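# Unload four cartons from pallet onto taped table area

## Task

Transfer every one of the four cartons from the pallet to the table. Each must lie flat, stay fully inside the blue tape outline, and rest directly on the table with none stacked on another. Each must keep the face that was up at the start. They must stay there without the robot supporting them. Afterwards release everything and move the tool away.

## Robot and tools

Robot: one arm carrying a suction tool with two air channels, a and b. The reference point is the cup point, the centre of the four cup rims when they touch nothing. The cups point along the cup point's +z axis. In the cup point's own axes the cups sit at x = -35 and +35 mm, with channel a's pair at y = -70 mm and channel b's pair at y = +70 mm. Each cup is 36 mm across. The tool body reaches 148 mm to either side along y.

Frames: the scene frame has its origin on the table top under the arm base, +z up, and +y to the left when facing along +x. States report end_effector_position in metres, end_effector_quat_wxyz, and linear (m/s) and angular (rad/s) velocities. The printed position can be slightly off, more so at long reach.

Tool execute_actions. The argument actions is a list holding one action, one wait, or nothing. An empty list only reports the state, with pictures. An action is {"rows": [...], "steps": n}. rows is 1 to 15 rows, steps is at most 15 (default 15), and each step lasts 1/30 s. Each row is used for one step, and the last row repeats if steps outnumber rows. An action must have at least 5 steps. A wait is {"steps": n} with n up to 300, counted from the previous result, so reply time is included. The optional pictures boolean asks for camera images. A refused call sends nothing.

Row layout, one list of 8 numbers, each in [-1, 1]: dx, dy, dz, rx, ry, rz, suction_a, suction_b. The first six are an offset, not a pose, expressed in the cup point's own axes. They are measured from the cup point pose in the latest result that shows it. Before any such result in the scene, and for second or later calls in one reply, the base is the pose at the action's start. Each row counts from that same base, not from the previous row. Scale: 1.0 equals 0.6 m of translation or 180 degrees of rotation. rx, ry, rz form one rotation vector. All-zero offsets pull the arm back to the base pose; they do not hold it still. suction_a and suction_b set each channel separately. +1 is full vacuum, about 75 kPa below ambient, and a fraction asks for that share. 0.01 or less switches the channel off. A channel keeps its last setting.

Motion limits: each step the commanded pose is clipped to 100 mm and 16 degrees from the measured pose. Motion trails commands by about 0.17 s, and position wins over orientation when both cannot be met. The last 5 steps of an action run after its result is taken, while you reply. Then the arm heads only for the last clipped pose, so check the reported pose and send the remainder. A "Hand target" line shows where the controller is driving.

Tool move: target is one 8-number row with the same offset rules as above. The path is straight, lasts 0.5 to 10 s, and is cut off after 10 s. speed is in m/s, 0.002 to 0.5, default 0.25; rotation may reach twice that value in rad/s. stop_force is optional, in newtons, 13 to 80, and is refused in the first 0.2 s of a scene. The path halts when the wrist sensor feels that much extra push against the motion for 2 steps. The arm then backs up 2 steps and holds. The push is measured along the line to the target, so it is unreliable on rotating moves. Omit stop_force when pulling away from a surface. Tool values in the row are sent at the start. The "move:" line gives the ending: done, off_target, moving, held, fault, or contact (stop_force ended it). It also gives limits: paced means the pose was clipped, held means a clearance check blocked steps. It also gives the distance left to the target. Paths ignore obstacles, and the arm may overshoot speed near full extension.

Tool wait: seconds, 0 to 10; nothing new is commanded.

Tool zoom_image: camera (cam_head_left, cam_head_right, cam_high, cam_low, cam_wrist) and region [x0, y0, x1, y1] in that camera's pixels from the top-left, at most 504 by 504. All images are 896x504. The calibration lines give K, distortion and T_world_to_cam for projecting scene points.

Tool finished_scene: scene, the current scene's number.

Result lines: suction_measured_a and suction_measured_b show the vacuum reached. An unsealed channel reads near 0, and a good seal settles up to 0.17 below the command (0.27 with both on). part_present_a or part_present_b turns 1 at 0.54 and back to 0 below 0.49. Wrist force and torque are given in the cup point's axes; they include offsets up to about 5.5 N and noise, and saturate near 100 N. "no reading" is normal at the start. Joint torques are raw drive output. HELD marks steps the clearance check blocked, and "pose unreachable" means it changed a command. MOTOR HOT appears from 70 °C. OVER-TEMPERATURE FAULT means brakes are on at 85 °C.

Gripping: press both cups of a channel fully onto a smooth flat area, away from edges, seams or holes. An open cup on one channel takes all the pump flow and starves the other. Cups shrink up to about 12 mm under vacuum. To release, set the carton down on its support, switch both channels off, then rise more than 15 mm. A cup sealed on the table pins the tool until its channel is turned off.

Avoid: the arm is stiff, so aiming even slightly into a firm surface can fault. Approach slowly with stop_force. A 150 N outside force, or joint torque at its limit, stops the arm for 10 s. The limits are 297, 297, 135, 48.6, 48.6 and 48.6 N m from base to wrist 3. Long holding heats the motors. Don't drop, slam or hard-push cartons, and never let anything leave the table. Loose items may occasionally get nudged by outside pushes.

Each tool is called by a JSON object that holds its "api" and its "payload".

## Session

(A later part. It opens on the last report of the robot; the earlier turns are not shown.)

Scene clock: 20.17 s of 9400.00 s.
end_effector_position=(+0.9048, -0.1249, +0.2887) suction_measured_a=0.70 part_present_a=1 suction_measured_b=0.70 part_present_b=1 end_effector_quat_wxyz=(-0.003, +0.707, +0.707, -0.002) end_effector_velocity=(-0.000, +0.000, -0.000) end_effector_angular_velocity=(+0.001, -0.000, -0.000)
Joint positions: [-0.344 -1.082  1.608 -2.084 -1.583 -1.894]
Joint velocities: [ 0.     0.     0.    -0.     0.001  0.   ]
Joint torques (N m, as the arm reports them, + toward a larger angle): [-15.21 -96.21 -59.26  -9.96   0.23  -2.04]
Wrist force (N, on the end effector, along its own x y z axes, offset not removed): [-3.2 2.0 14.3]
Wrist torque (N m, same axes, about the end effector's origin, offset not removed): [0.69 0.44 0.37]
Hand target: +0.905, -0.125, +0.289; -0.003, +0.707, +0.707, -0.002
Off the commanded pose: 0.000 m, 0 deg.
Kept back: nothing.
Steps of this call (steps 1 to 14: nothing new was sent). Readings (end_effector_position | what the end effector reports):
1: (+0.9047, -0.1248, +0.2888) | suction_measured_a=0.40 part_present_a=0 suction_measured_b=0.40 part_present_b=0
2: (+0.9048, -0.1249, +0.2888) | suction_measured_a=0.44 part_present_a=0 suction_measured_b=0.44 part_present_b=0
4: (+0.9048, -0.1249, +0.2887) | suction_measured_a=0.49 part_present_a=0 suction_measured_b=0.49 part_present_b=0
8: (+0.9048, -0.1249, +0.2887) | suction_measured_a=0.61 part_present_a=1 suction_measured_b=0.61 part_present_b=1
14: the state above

{"api": "move", "payload": {"target": [0.32,0,-0.05,0,0,0,1,1], "speed": 0.35}}

{"api": "move", "payload": {"target": [0.384,0,0.248,0,0,0,1,1], "speed": 0.35}}

{"api": "move", "payload": {"target": [0,0,0.04,0,0,0,1,1], "speed": 0.01, "stop_force": 14}}

{"api": "zoom_image", "payload": {"camera": "cam_low", "region": [180,330,560,450]}}

Scene clock: 21.70 s of 9400.00 s.
end_effector_position=(+0.9052, +0.0665, +0.3187) suction_measured_a=0.79 part_present_a=1 suction_measured_b=0.79 part_present_b=1 end_effector_quat_wxyz=(-0.002, +0.707, +0.707, -0.002) end_effector_velocity=(+0.001, +0.003, +0.001) end_effector_angular_velocity=(-0.000, -0.000, -0.001)
Joint positions: [-0.136 -1.111  1.596 -2.041 -1.58  -1.685]
Joint velocities: [ 0.003  0.001 -0.002  0.001 -0.     0.004]
Joint torques (N m, as the arm reports them, + toward a larger angle): [ 15.69 -91.1  -75.81  -5.46  -3.34   1.37]
Wrist force (N, on the end effector, along its own x y z axes, offset not removed): [0.4 2.3 16.9]
Wrist torque (N m, same axes, about the end effector's origin, offset not removed): [0.62 0.03 0.37]
Hand target: +0.905, +0.067, +0.319; -0.002, +0.707, +0.707, -0.002
Off the commanded pose: 0.001 m, 0 deg.
Kept back: nothing.
move: done
camera_calibration (this result's frames):
cam_wrist: T_world_to_cam=[[-0.998932, -0.0456239, 0.00735804, 0.907928], [-0.0309926, 0.779483, 0.625656, -0.182238], [-0.0342803, 0.624759, -0.780065, 0.37257], [0, 0, 0, 1]] pos_world=[0.914081, -0.0492914, 0.397966]

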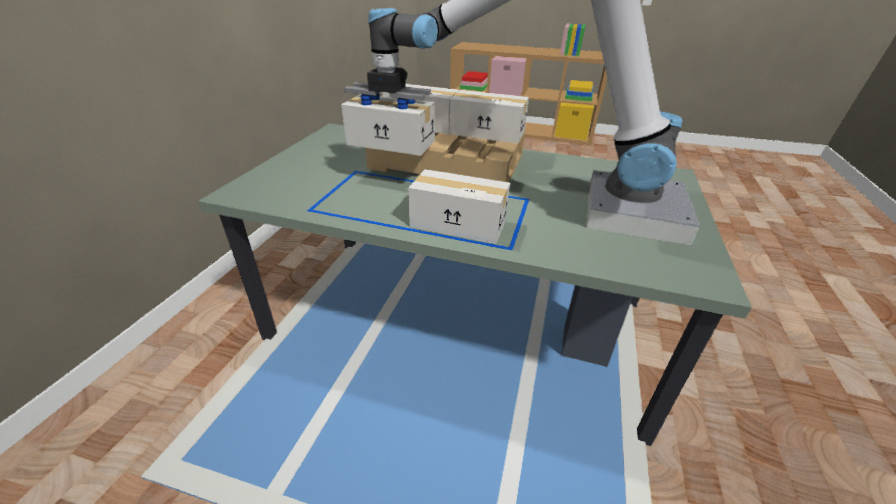

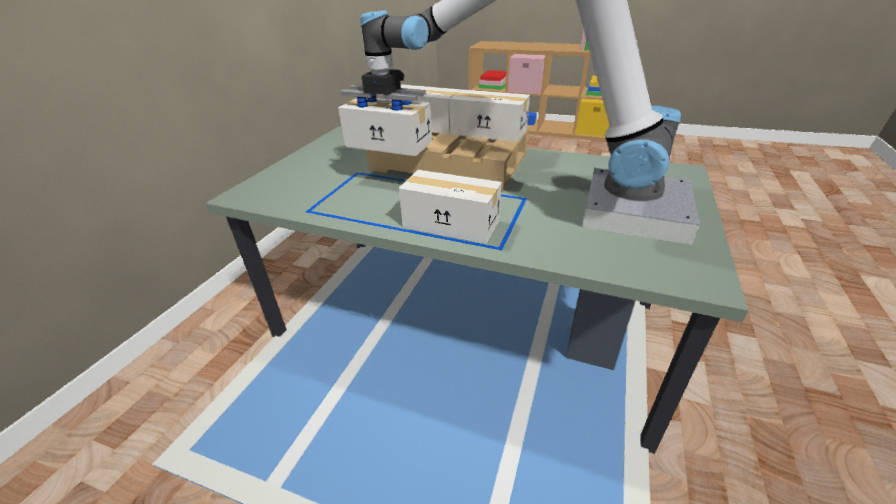

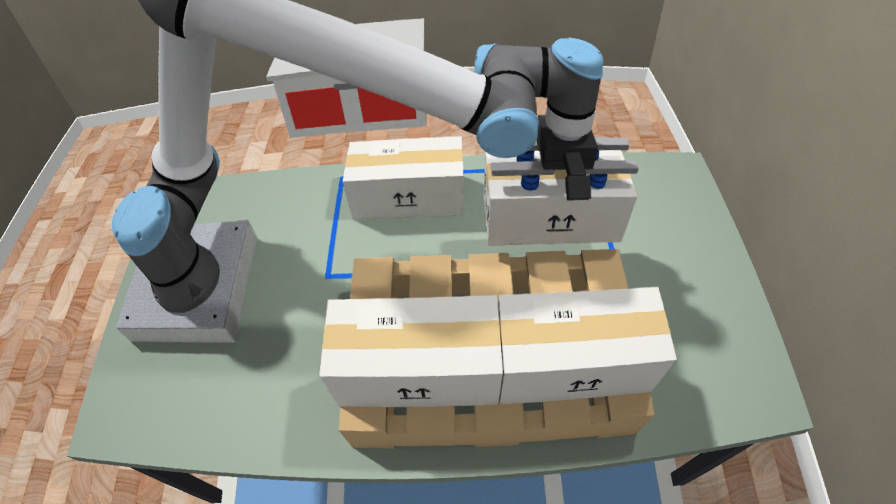

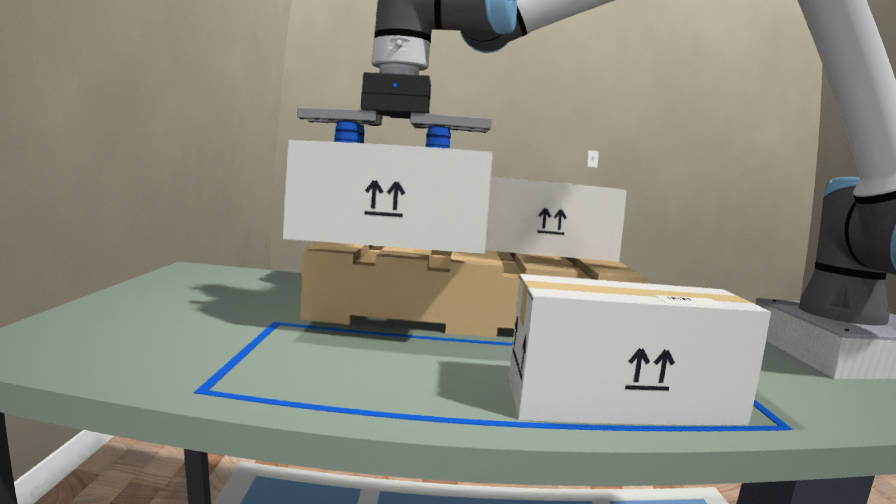

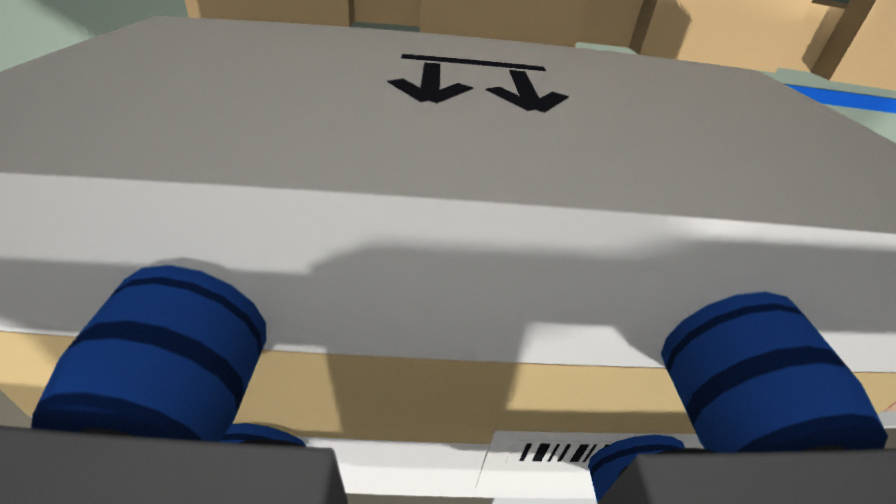

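Scene clock: 23.23 s of 9400.00 s.
end_effector_position=(+0.9048, +0.2964, +0.1703) suction_measured_a=0.79 part_present_a=1 suction_measured_b=0.79 part_present_b=1 end_effector_quat_wxyz=(-0.002, +0.707, +0.707, -0.002) end_effector_velocity=(-0.000, +0.001, -0.003) end_effector_angular_velocity=(-0.001, +0.002, -0.001)
Joint positions: [ 0.114 -0.917  1.584 -2.222 -1.577 -1.436]
Joint velocities: [ 0.002  0.003 -0.001 -0.001 -0.001  0.003]
Joint torques (N m, as the arm reports them, + toward a larger angle): [  14.97 -103.67  -70.05  -10.32   -3.39    1.34]
Wrist force (N, on the end effector, along its own x y z axes, offset not removed): [-2.3 1.5 17.0]
Wrist torque (N m, same axes, about the end effector's origin, offset not removed): [0.49 0.33 0.29]
Hand target: +0.905, +0.297, +0.170; -0.002, +0.707, +0.707, -0.002
Off the commanded pose: 0.001 m, 0 deg.
Kept back: nothing.
move: done
camera_calibration (this result's frames):
cam_wrist: T_world_to_cam=[[-0.998931, -0.0456278, 0.00745564, 0.919145], [-0.0309508, 0.779779, 0.62529, -0.268627], [-0.0343443, 0.62439, -0.780357, 0.113375], [0, 0, 0, 1]] pos_world=[0.913742, 0.180618, 0.24959]

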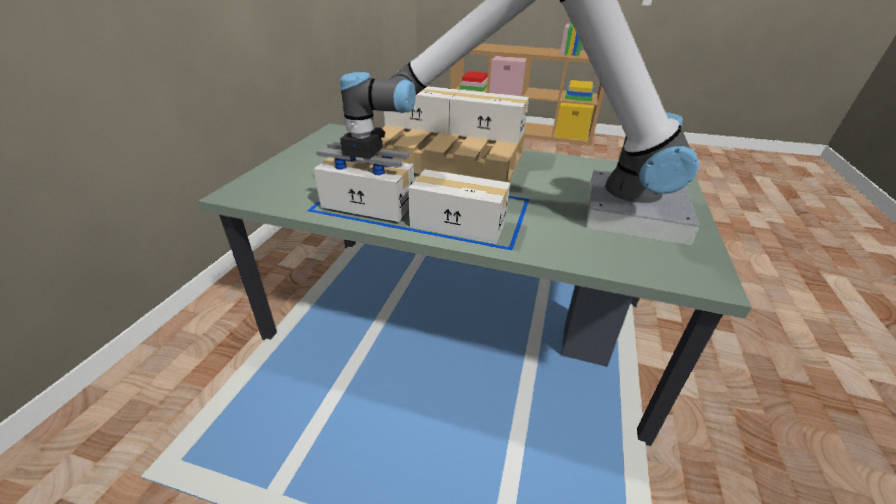

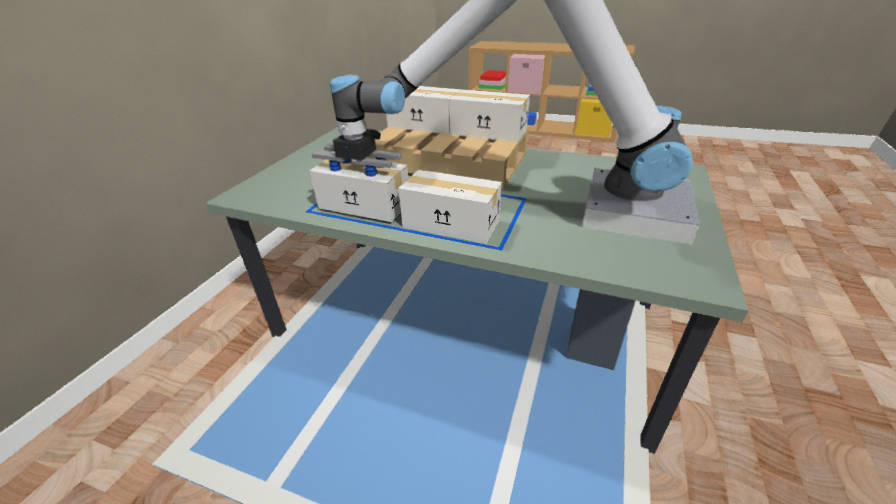

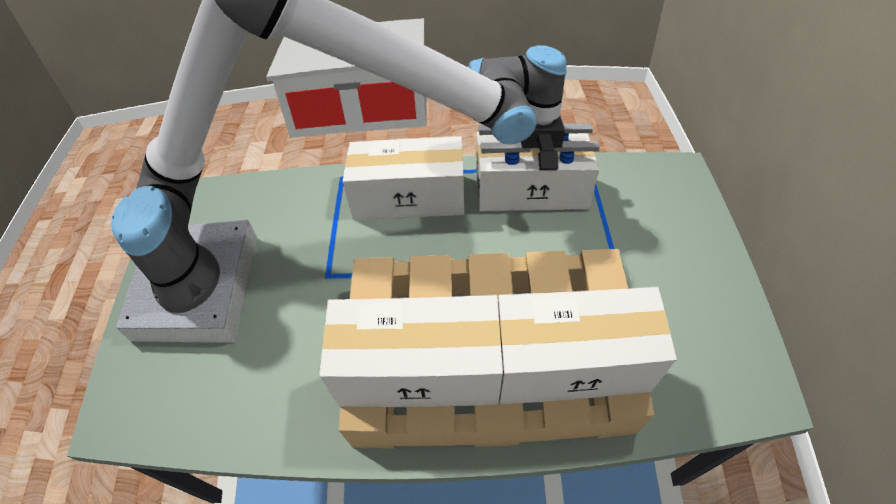

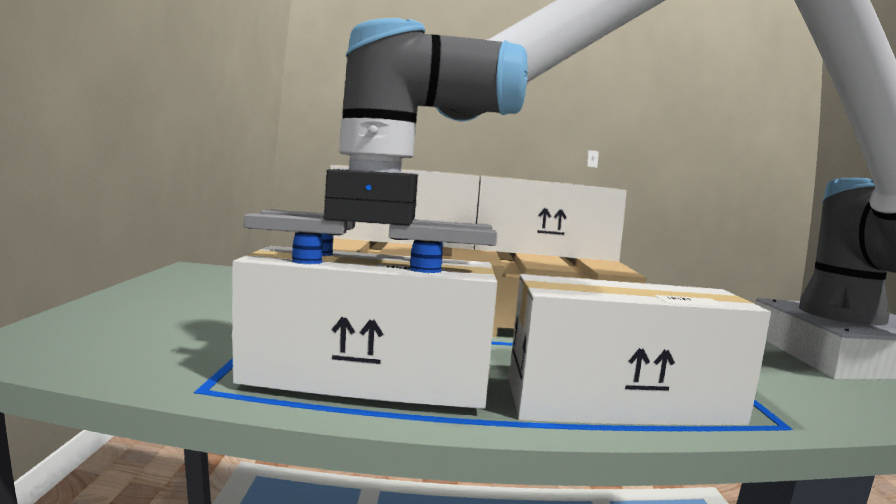

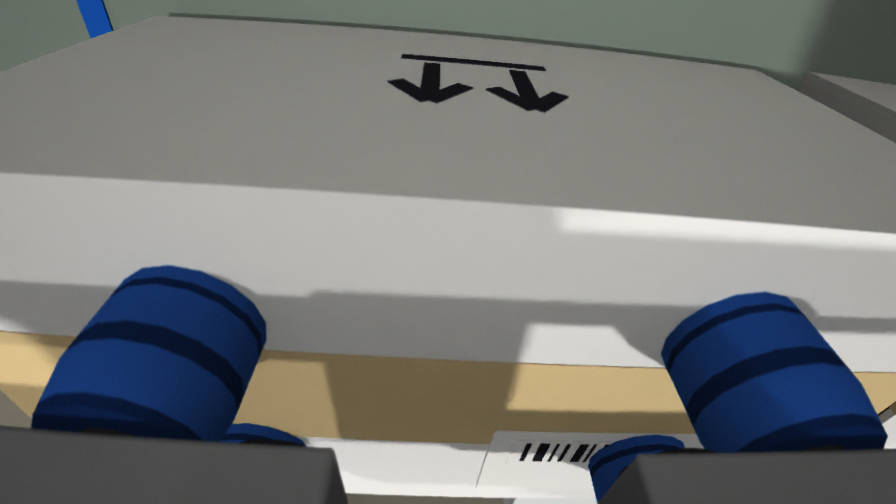

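Scene clock: 24.77 s of 9400.00 s.
end_effector_position=(+0.9049, +0.2964, +0.1590) suction_measured_a=0.79 part_present_a=1 suction_measured_b=0.79 part_present_b=1 end_effector_quat_wxyz=(-0.002, +0.707, +0.707, -0.002) end_effector_velocity=(-0.002, +0.000, +0.001) end_effector_angular_velocity=(-0.000, +0.005, +0.001)
Joint positions: [ 0.114 -0.905  1.589 -2.238 -1.577 -1.436]
Joint velocities: [ 0.    -0.002  0.     0.006  0.    -0.   ]
Joint torques (N m, as the arm reports them, + toward a larger angle): [ -14.24 -108.81  -44.81    2.51   -2.41   -1.97]
Wrist force (N, on the end effector, along its own x y z axes, offset not removed): [-1.2 4.1 -1.8]
Wrist torque (N m, same axes, about the end effector's origin, offset not removed): [-3.58 0.42 0.31]
Hand target: +0.905, +0.296, +0.160; -0.002, +0.707, +0.707, -0.002
Off the commanded pose: 0.013 m, 0 deg.
Kept back: nothing.
move: contact
camera_calibration (this result's frames):
cam_wrist: T_world_to_cam=[[-0.998933, -0.0456352, 0.00705739, 0.919381], [-0.0312041, 0.779748, 0.625316, -0.261375], [-0.0340394, 0.624428, -0.78034, 0.104307], [0, 0, 0, 1]] pos_world=[0.913795, 0.180631, 0.238349]

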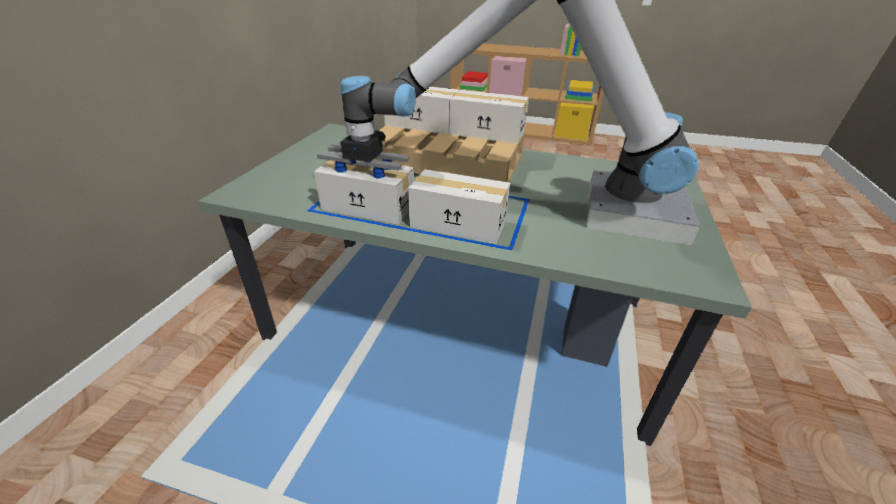

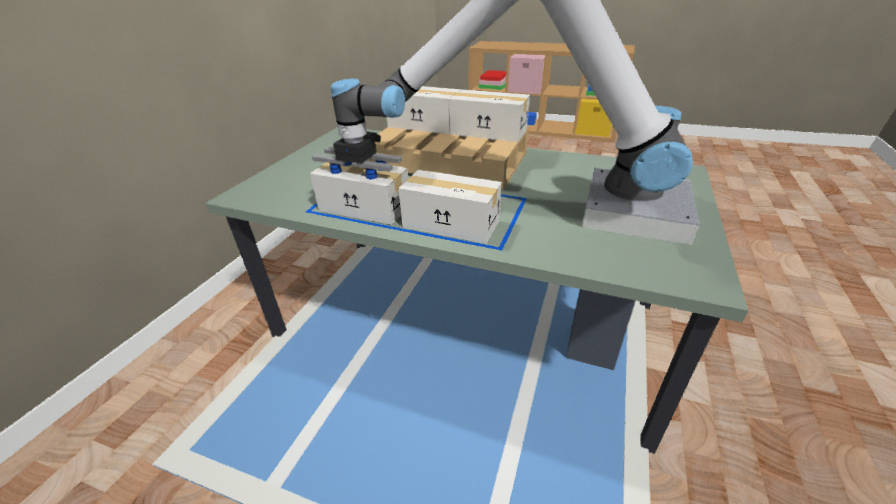

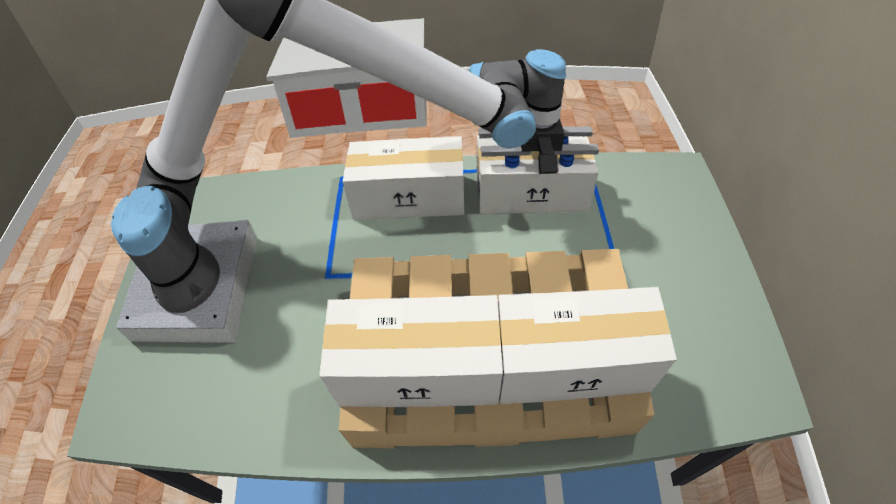

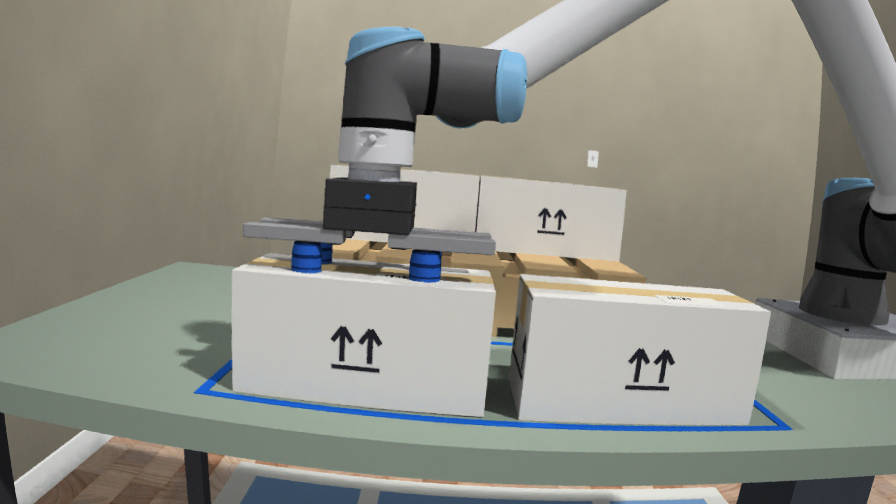

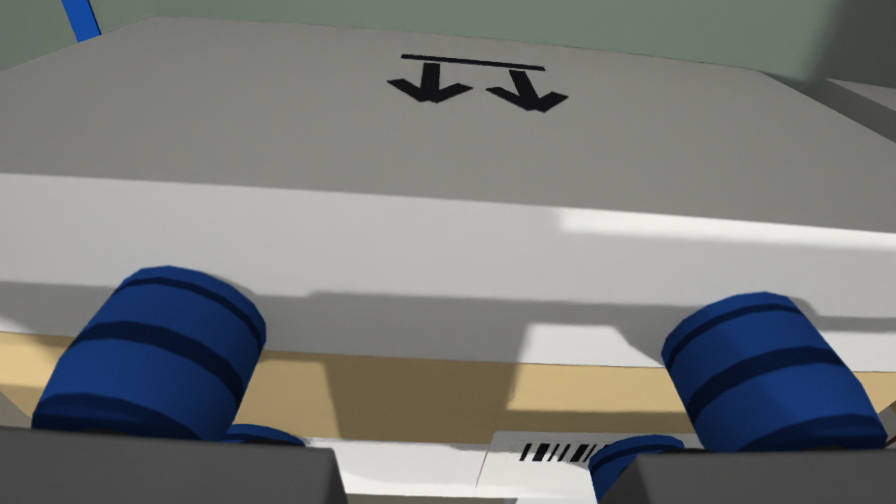

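Region (180, 330, 560, 450) of cam_low's 896x504 image, scaled by 1.326, with more detail than that image has; it fills the top 159 rows of this view, and the rest is white.

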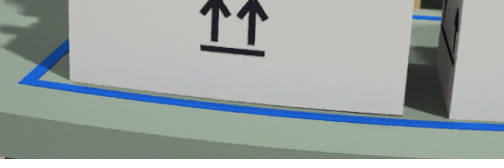

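{"api": "execute_actions", "payload": {"actions": [{"rows":[[0,0,0,0,0,0,0,0]],"steps":5}]}}

{"api": "move", "payload": {"target": [0,0,-0.26,-0.001,0,0,0,0], "speed": 0.4}}

{"api": "move", "payload": {"target": [-0.948,-0.517,0.003,0,0,0,0,0], "speed": 0.5}}

Scene clock: 24.97 s of 9400.00 s.
end_effector_position=(+0.9048, +0.2964, +0.1592) suction_measured_a=0.79 part_present_a=1 suction_measured_b=0.79 part_present_b=1 end_effector_quat_wxyz=(-0.002, +0.707, +0.707, -0.002) end_effector_velocity=(-0.001, -0.000, +0.000) end_effector_angular_velocity=(-0.001, +0.001, -0.001)
Joint positions: [ 0.114 -0.906  1.589 -2.237 -1.577 -1.436]
Joint velocities: [-0.    -0.001  0.001  0.001 -0.001  0.001]
Joint torques (N m, as the arm reports them, + toward a larger angle): [ -14.72 -115.04  -51.17    1.53   -2.1    -1.65]
Wrist force (N, on the end effector, along its own x y z axes, offset not removed): [-2.0 3.4 -5.4]
Wrist torque (N m, same axes, about the end effector's origin, offset not removed): [-3.23 0.59 0.31]
Kept back: the last 5 steps of this action.
Steps of this call (steps 1 to 6: nothing new was sent). Readings (end_effector_position | what the end effector reports):
1: (+0.9049, +0.2964, +0.1591) | suction_measured_a=0.79 part_present_a=1 suction_measured_b=0.79 part_present_b=1
2: (+0.9048, +0.2964, +0.1591) | suction_measured_a=0.79 part_present_a=1 suction_measured_b=0.79 part_present_b=1
4: (+0.9048, +0.2964, +0.1592) | suction_measured_a=0.79 part_present_a=1 suction_measured_b=0.79 part_present_b=1
6: the state above

Scene clock: 26.37 s of 9400.00 s.
end_effector_position=(+0.9056, +0.2964, +0.3151) suction_measured_a=0.00 part_present_a=0 suction_measured_b=0.00 part_present_b=0 end_effector_quat_wxyz=(-0.001, +0.707, +0.707, -0.001) end_effector_velocity=(+0.000, -0.000, +0.003) end_effector_angular_velocity=(+0.000, -0.000, -0.000)
Joint positions: [ 0.115 -1.04   1.496 -2.014 -1.577 -1.435]
Joint velocities: [-0.    -0.002 -0.003  0.005  0.     0.   ]
Joint torques (N m, as the arm reports them, + toward a larger angle): [   0.89 -112.35  -63.95   -2.08   -3.15    0.48]
Wrist force (N, on the end effector, along its own x y z axes, offset not removed): [-1.5 2.8 -3.6]
Wrist torque (N m, same axes, about the end effector's origin, offset not removed): [0.27 0.22 0.28]
Hand target: +0.906, +0.296, +0.316; -0.001, +0.707, +0.707, -0.001
Off your previous action's commanded pose: 0.001 m, 0 deg at its last step (step 5 of this call).
Off the commanded pose: 0.001 m, 0 deg.
Kept back: nothing.
move: done
camera_calibration (this result's frames):
cam_wrist: T_world_to_cam=[[-0.998952, -0.0456395, 0.00342876, 0.920153], [-0.0334768, 0.779708, 0.625247, -0.356877], [-0.0312094, 0.624477, -0.780419, 0.223578], [0, 0, 0, 1]] pos_world=[0.914219, 0.180636, 0.394466]

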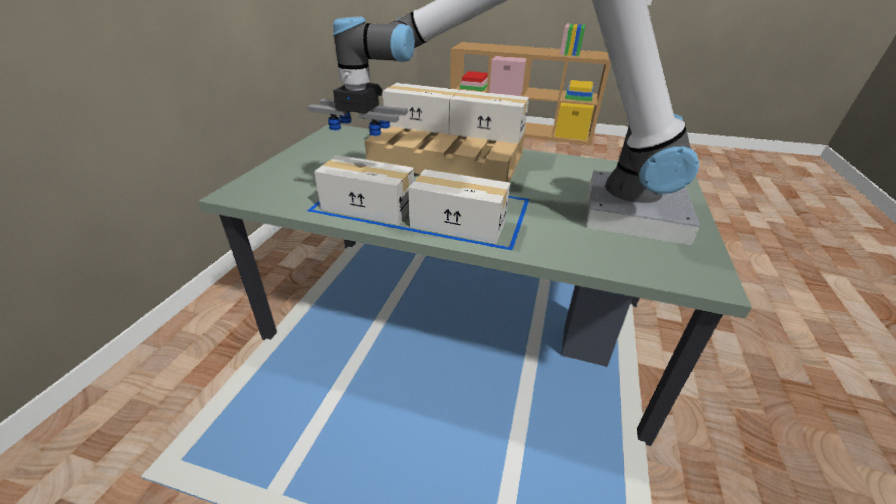

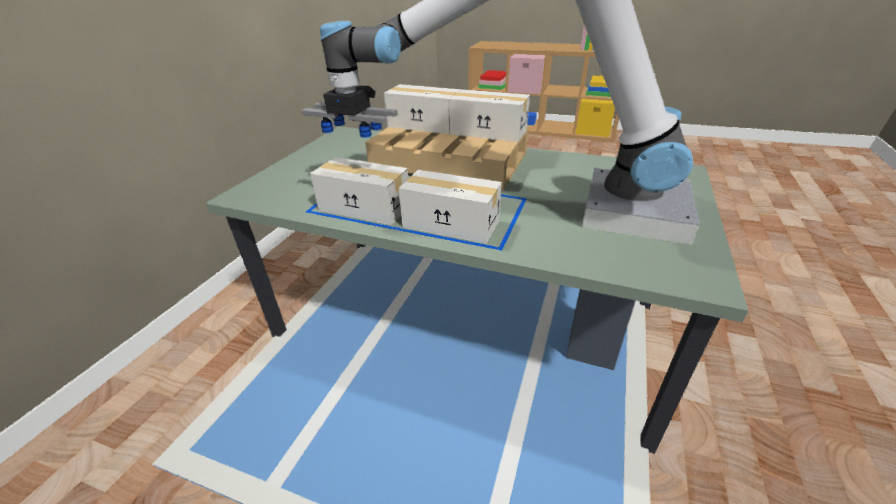

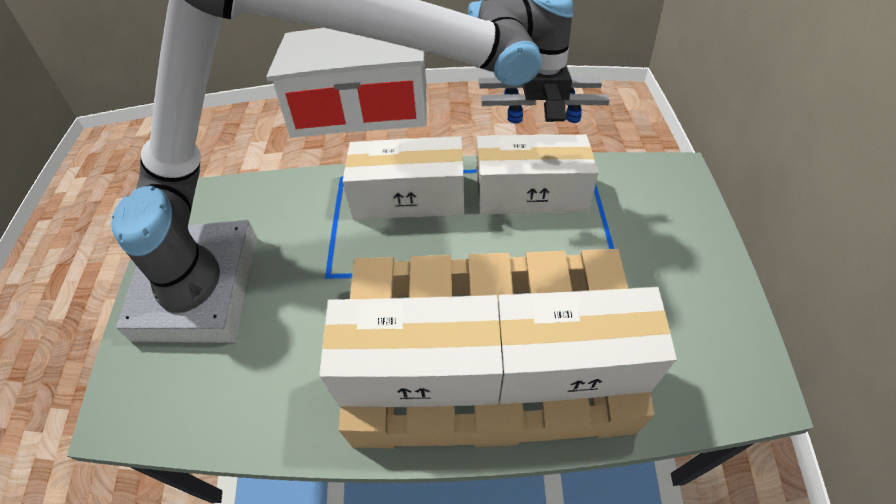

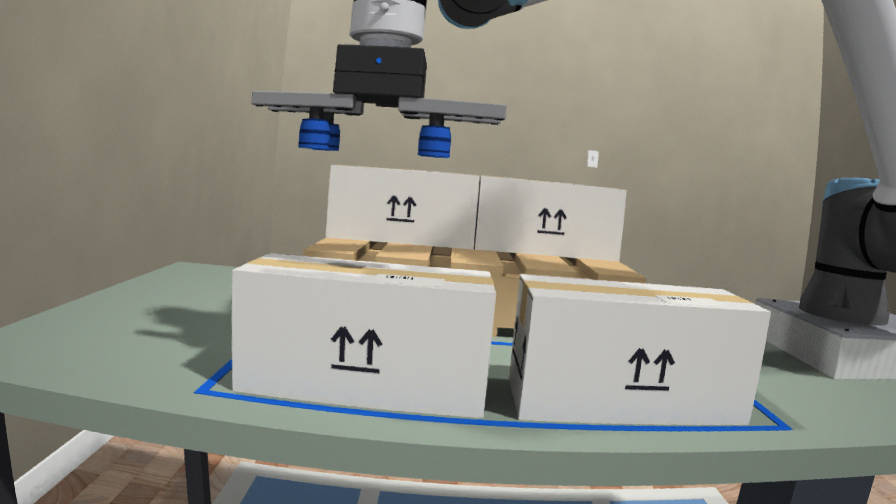

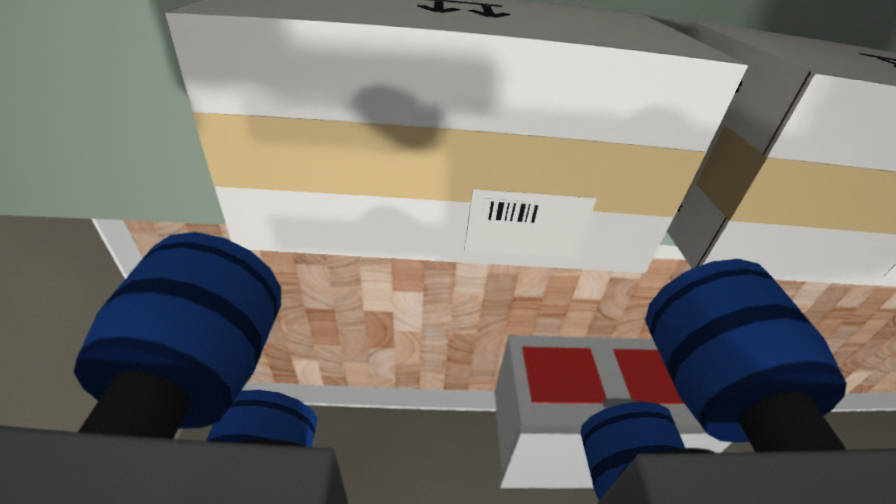

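Scene clock: 28.60 s of 9400.00 s.
end_effector_position=(+0.5948, -0.2708, +0.3131) suction_measured_a=0.00 part_present_a=0 suction_measured_b=0.00 part_present_b=0 end_effector_quat_wxyz=(-0.001, +0.707, +0.707, +0.000) end_effector_velocity=(-0.001, -0.003, +0.001) end_effector_angular_velocity=(+0.000, -0.002, +0.002)
Joint positions: [-0.709 -1.495  2.11  -2.181 -1.583 -2.258]
Joint velocities: [-0.005 -0.001 -0.001  0.     0.001 -0.007]
Joint torques (N m, as the arm reports them, + toward a larger angle): [-14.48 -67.65 -41.5   -2.52   2.58  -2.3 ]
Wrist force (N, on the end effector, along its own x y z axes, offset not removed): [-2.0 3.6 -4.6]
Wrist torque (N m, same axes, about the end effector's origin, offset not removed): [0.47 0.33 0.32]
Hand target: +0.595, -0.271, +0.313; -0.001, +0.707, +0.707, +0.000
Off the commanded pose: 0.002 m, 0 deg.
Kept back: nothing.
move: done; limits=paced
camera_calibration (this result's frames):
cam_wrist: T_world_to_cam=[[-0.998958, -0.0455686, 0.00267582, 0.584075], [-0.0338506, 0.778852, 0.626293, 0.0759892], [-0.0306233, 0.62555, -0.779583, 0.566173], [0, 0, 0, 1]] pos_world=[0.603376, -0.386739, 0.392225]

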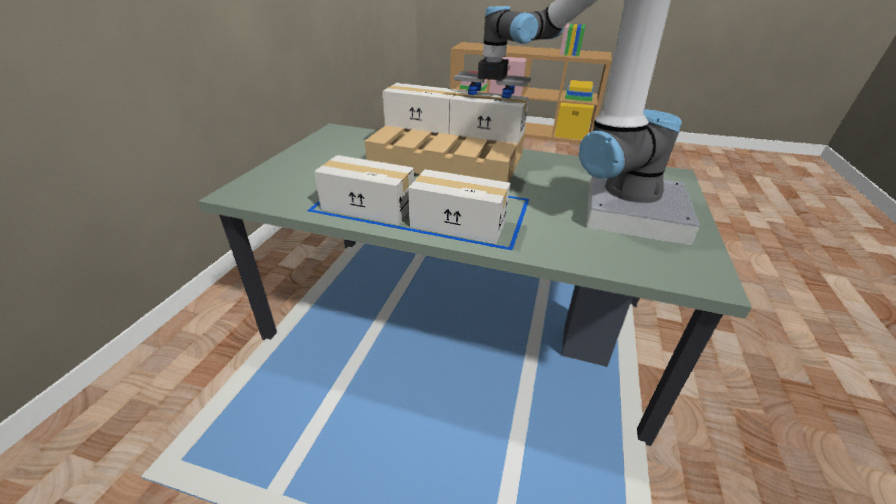

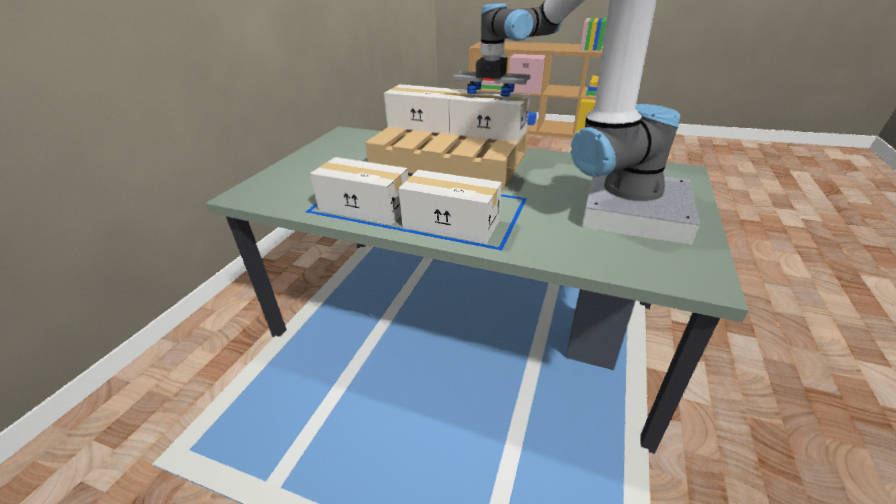

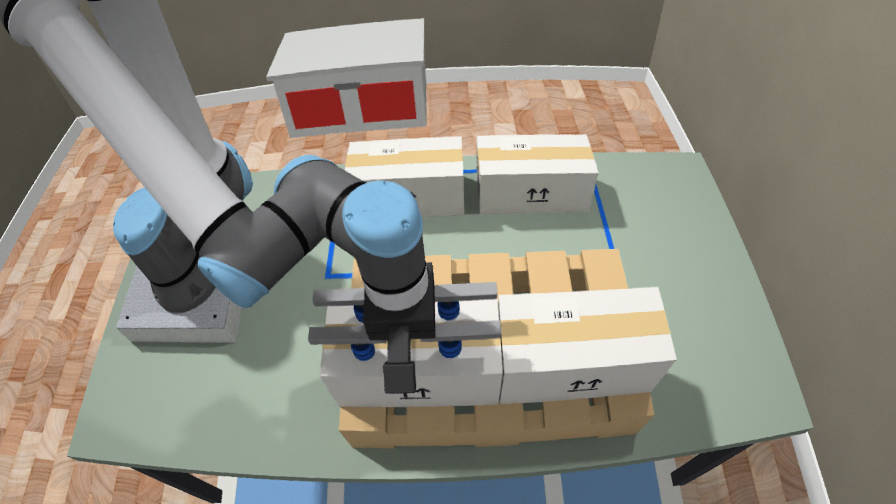

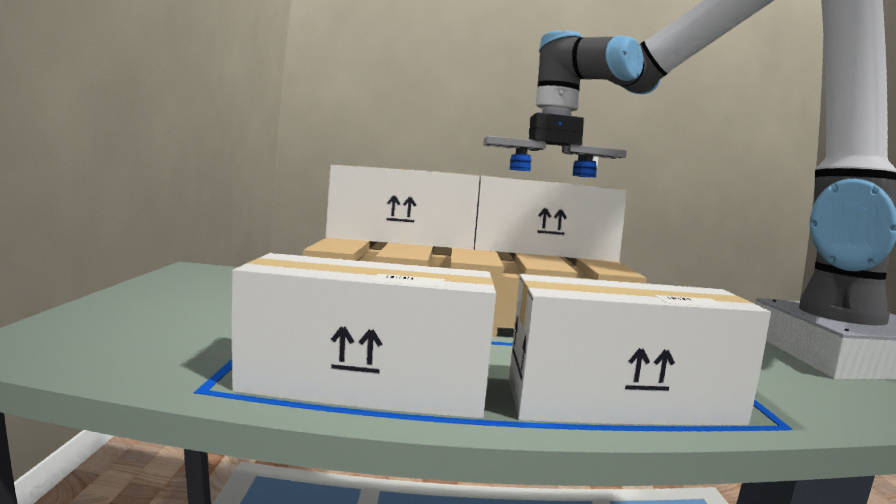

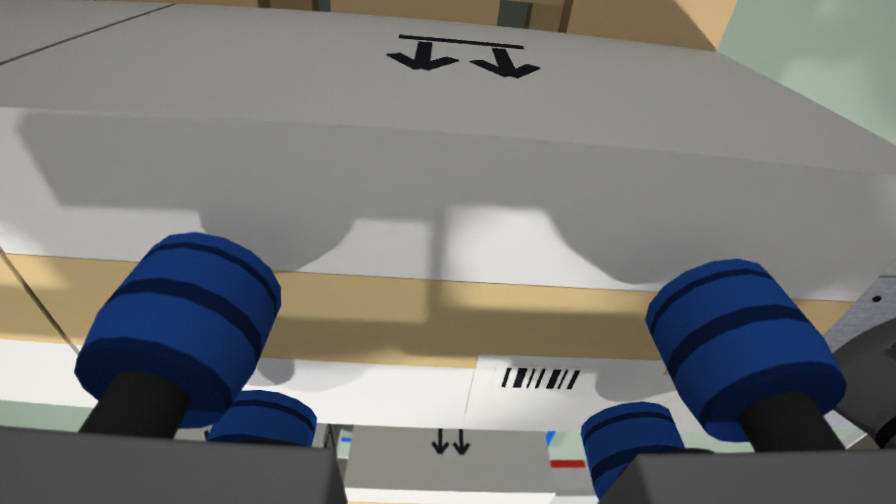

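{"api": "move", "payload": {"target": [0,0,0.043,0,0,0,1,1], "speed": 0.04, "stop_force": 35}}

{"api": "execute_actions", "payload": {"actions": [{"steps":10}]}}

Scene clock: 29.87 s of 9400.00 s.
end_effector_position=(+0.5948, -0.2708, +0.2875) suction_measured_a=0.40 part_present_a=0 suction_measured_b=0.40 part_present_b=0 end_effector_quat_wxyz=(-0.001, +0.707, +0.707, +0.000) end_effector_velocity=(+0.001, -0.000, -0.002) end_effector_angular_velocity=(-0.002, -0.002, -0.000)
Joint positions: [-0.709 -1.466  2.133 -2.233 -1.583 -2.259]
Joint velocities: [ 0.     0.003  0.002 -0.007 -0.     0.   ]
Joint torques (N m, as the arm reports them, + toward a larger angle): [ -2.6  -51.89 -52.48  -9.53  -3.01   1.72]
Wrist force (N, on the end effector, along its own x y z axes, offset not removed): [-1.3 2.7 17.1]
Wrist torque (N m, same axes, about the end effector's origin, offset not removed): [0.03 0.06 0.28]
Hand target: +0.595, -0.271, +0.287; -0.001, +0.707, +0.707, +0.000
Off the commanded pose: 0.000 m, 0 deg.
Kept back: nothing.
move: done
camera_calibration (this result's frames):
cam_wrist: T_world_to_cam=[[-0.998958, -0.0455573, 0.0028643, 0.584001], [-0.0337179, 0.778734, 0.626447, 0.0917742], [-0.0307698, 0.625698, -0.779459, 0.546322], [0, 0, 0, 1]] pos_world=[0.603297, -0.386695, 0.366671]

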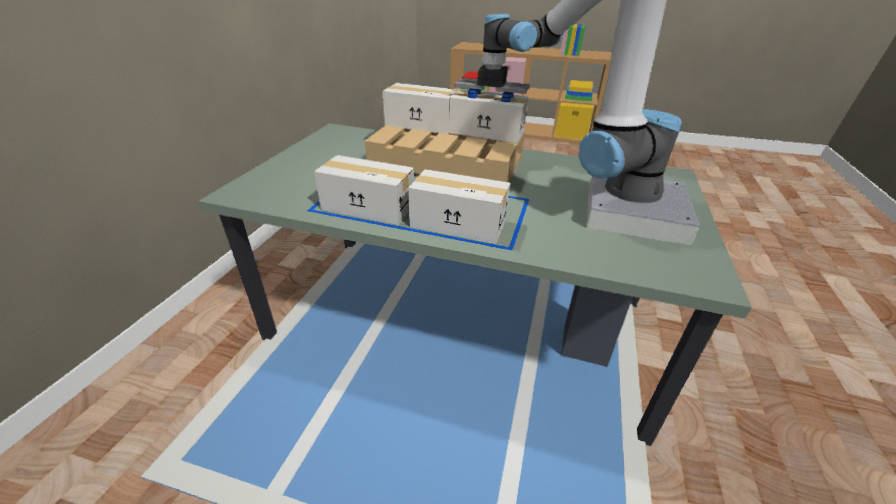

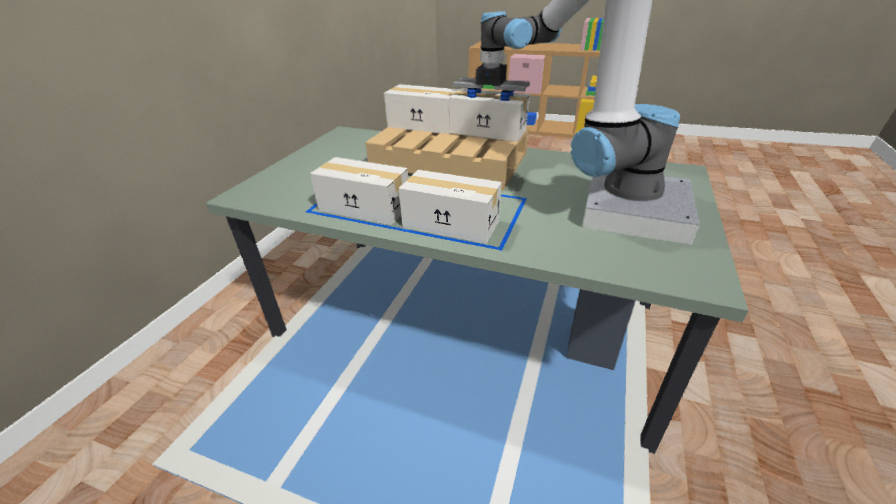

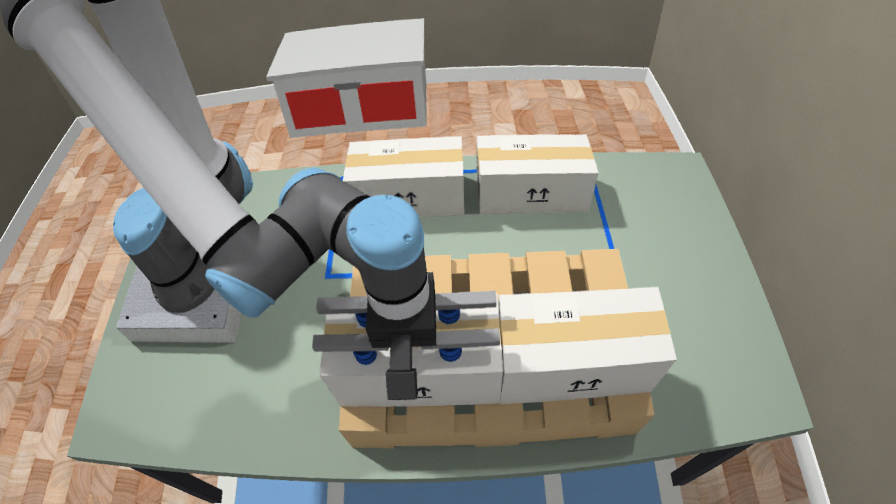

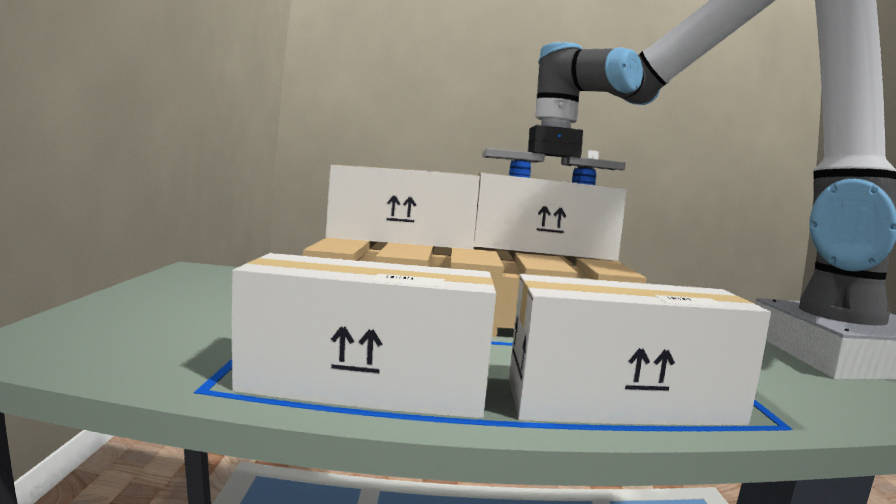

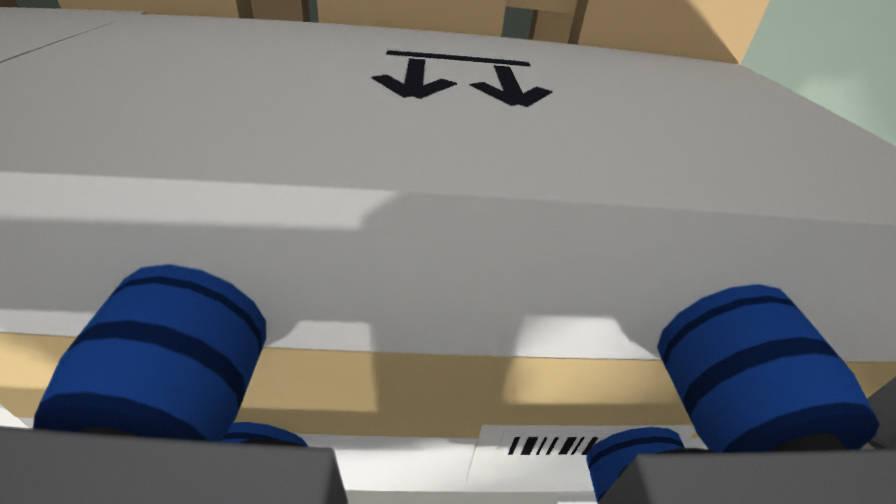

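Scene clock: 30.20 s of 9400.00 s.
end_effector_position=(+0.5948, -0.2708, +0.2873) suction_measured_a=0.66 part_present_a=1 suction_measured_b=0.66 part_present_b=1 end_effector_quat_wxyz=(-0.001, +0.707, +0.707, +0.000) end_effector_velocity=(+0.001, -0.000, +0.001) end_effector_angular_velocity=(-0.001, -0.001, +0.000)
Joint positions: [-0.709 -1.466  2.133 -2.233 -1.583 -2.259]
Joint velocities: [ 0.001  0.    -0.001 -0.001 -0.     0.   ]
Joint torques (N m, as the arm reports them, + toward a larger angle): [  3.76 -48.86 -51.34  -9.29  -2.05   1.46]
Wrist force (N, on the end effector, along its own x y z axes, offset not removed): [-3.8 1.2 13.4]
Wrist torque (N m, same axes, about the end effector's origin, offset not removed): [-0.45 0.45 0.34]
Hand target: +0.595, -0.271, +0.287; -0.001, +0.707, +0.707, +0.000
Off the commanded pose: 0.000 m, 0 deg.
Kept back: nothing.
Steps of this call (steps 1 to 10: nothing new was sent). Readings (end_effector_position | what the end effector reports):
1: (+0.5948, -0.2708, +0.2875) | suction_measured_a=0.44 part_present_a=0 suction_measured_b=0.44 part_present_b=0
2: (+0.5948, -0.2708, +0.2874) | suction_measured_a=0.46 part_present_a=0 suction_measured_b=0.46 part_present_b=0
4: (+0.5948, -0.2708, +0.2874) | suction_measured_a=0.53 part_present_a=0 suction_measured_b=0.53 part_present_b=0
8: (+0.5948, -0.2708, +0.2873) | suction_measured_a=0.62 part_present_a=1 suction_measured_b=0.62 part_present_b=1
10: the state above


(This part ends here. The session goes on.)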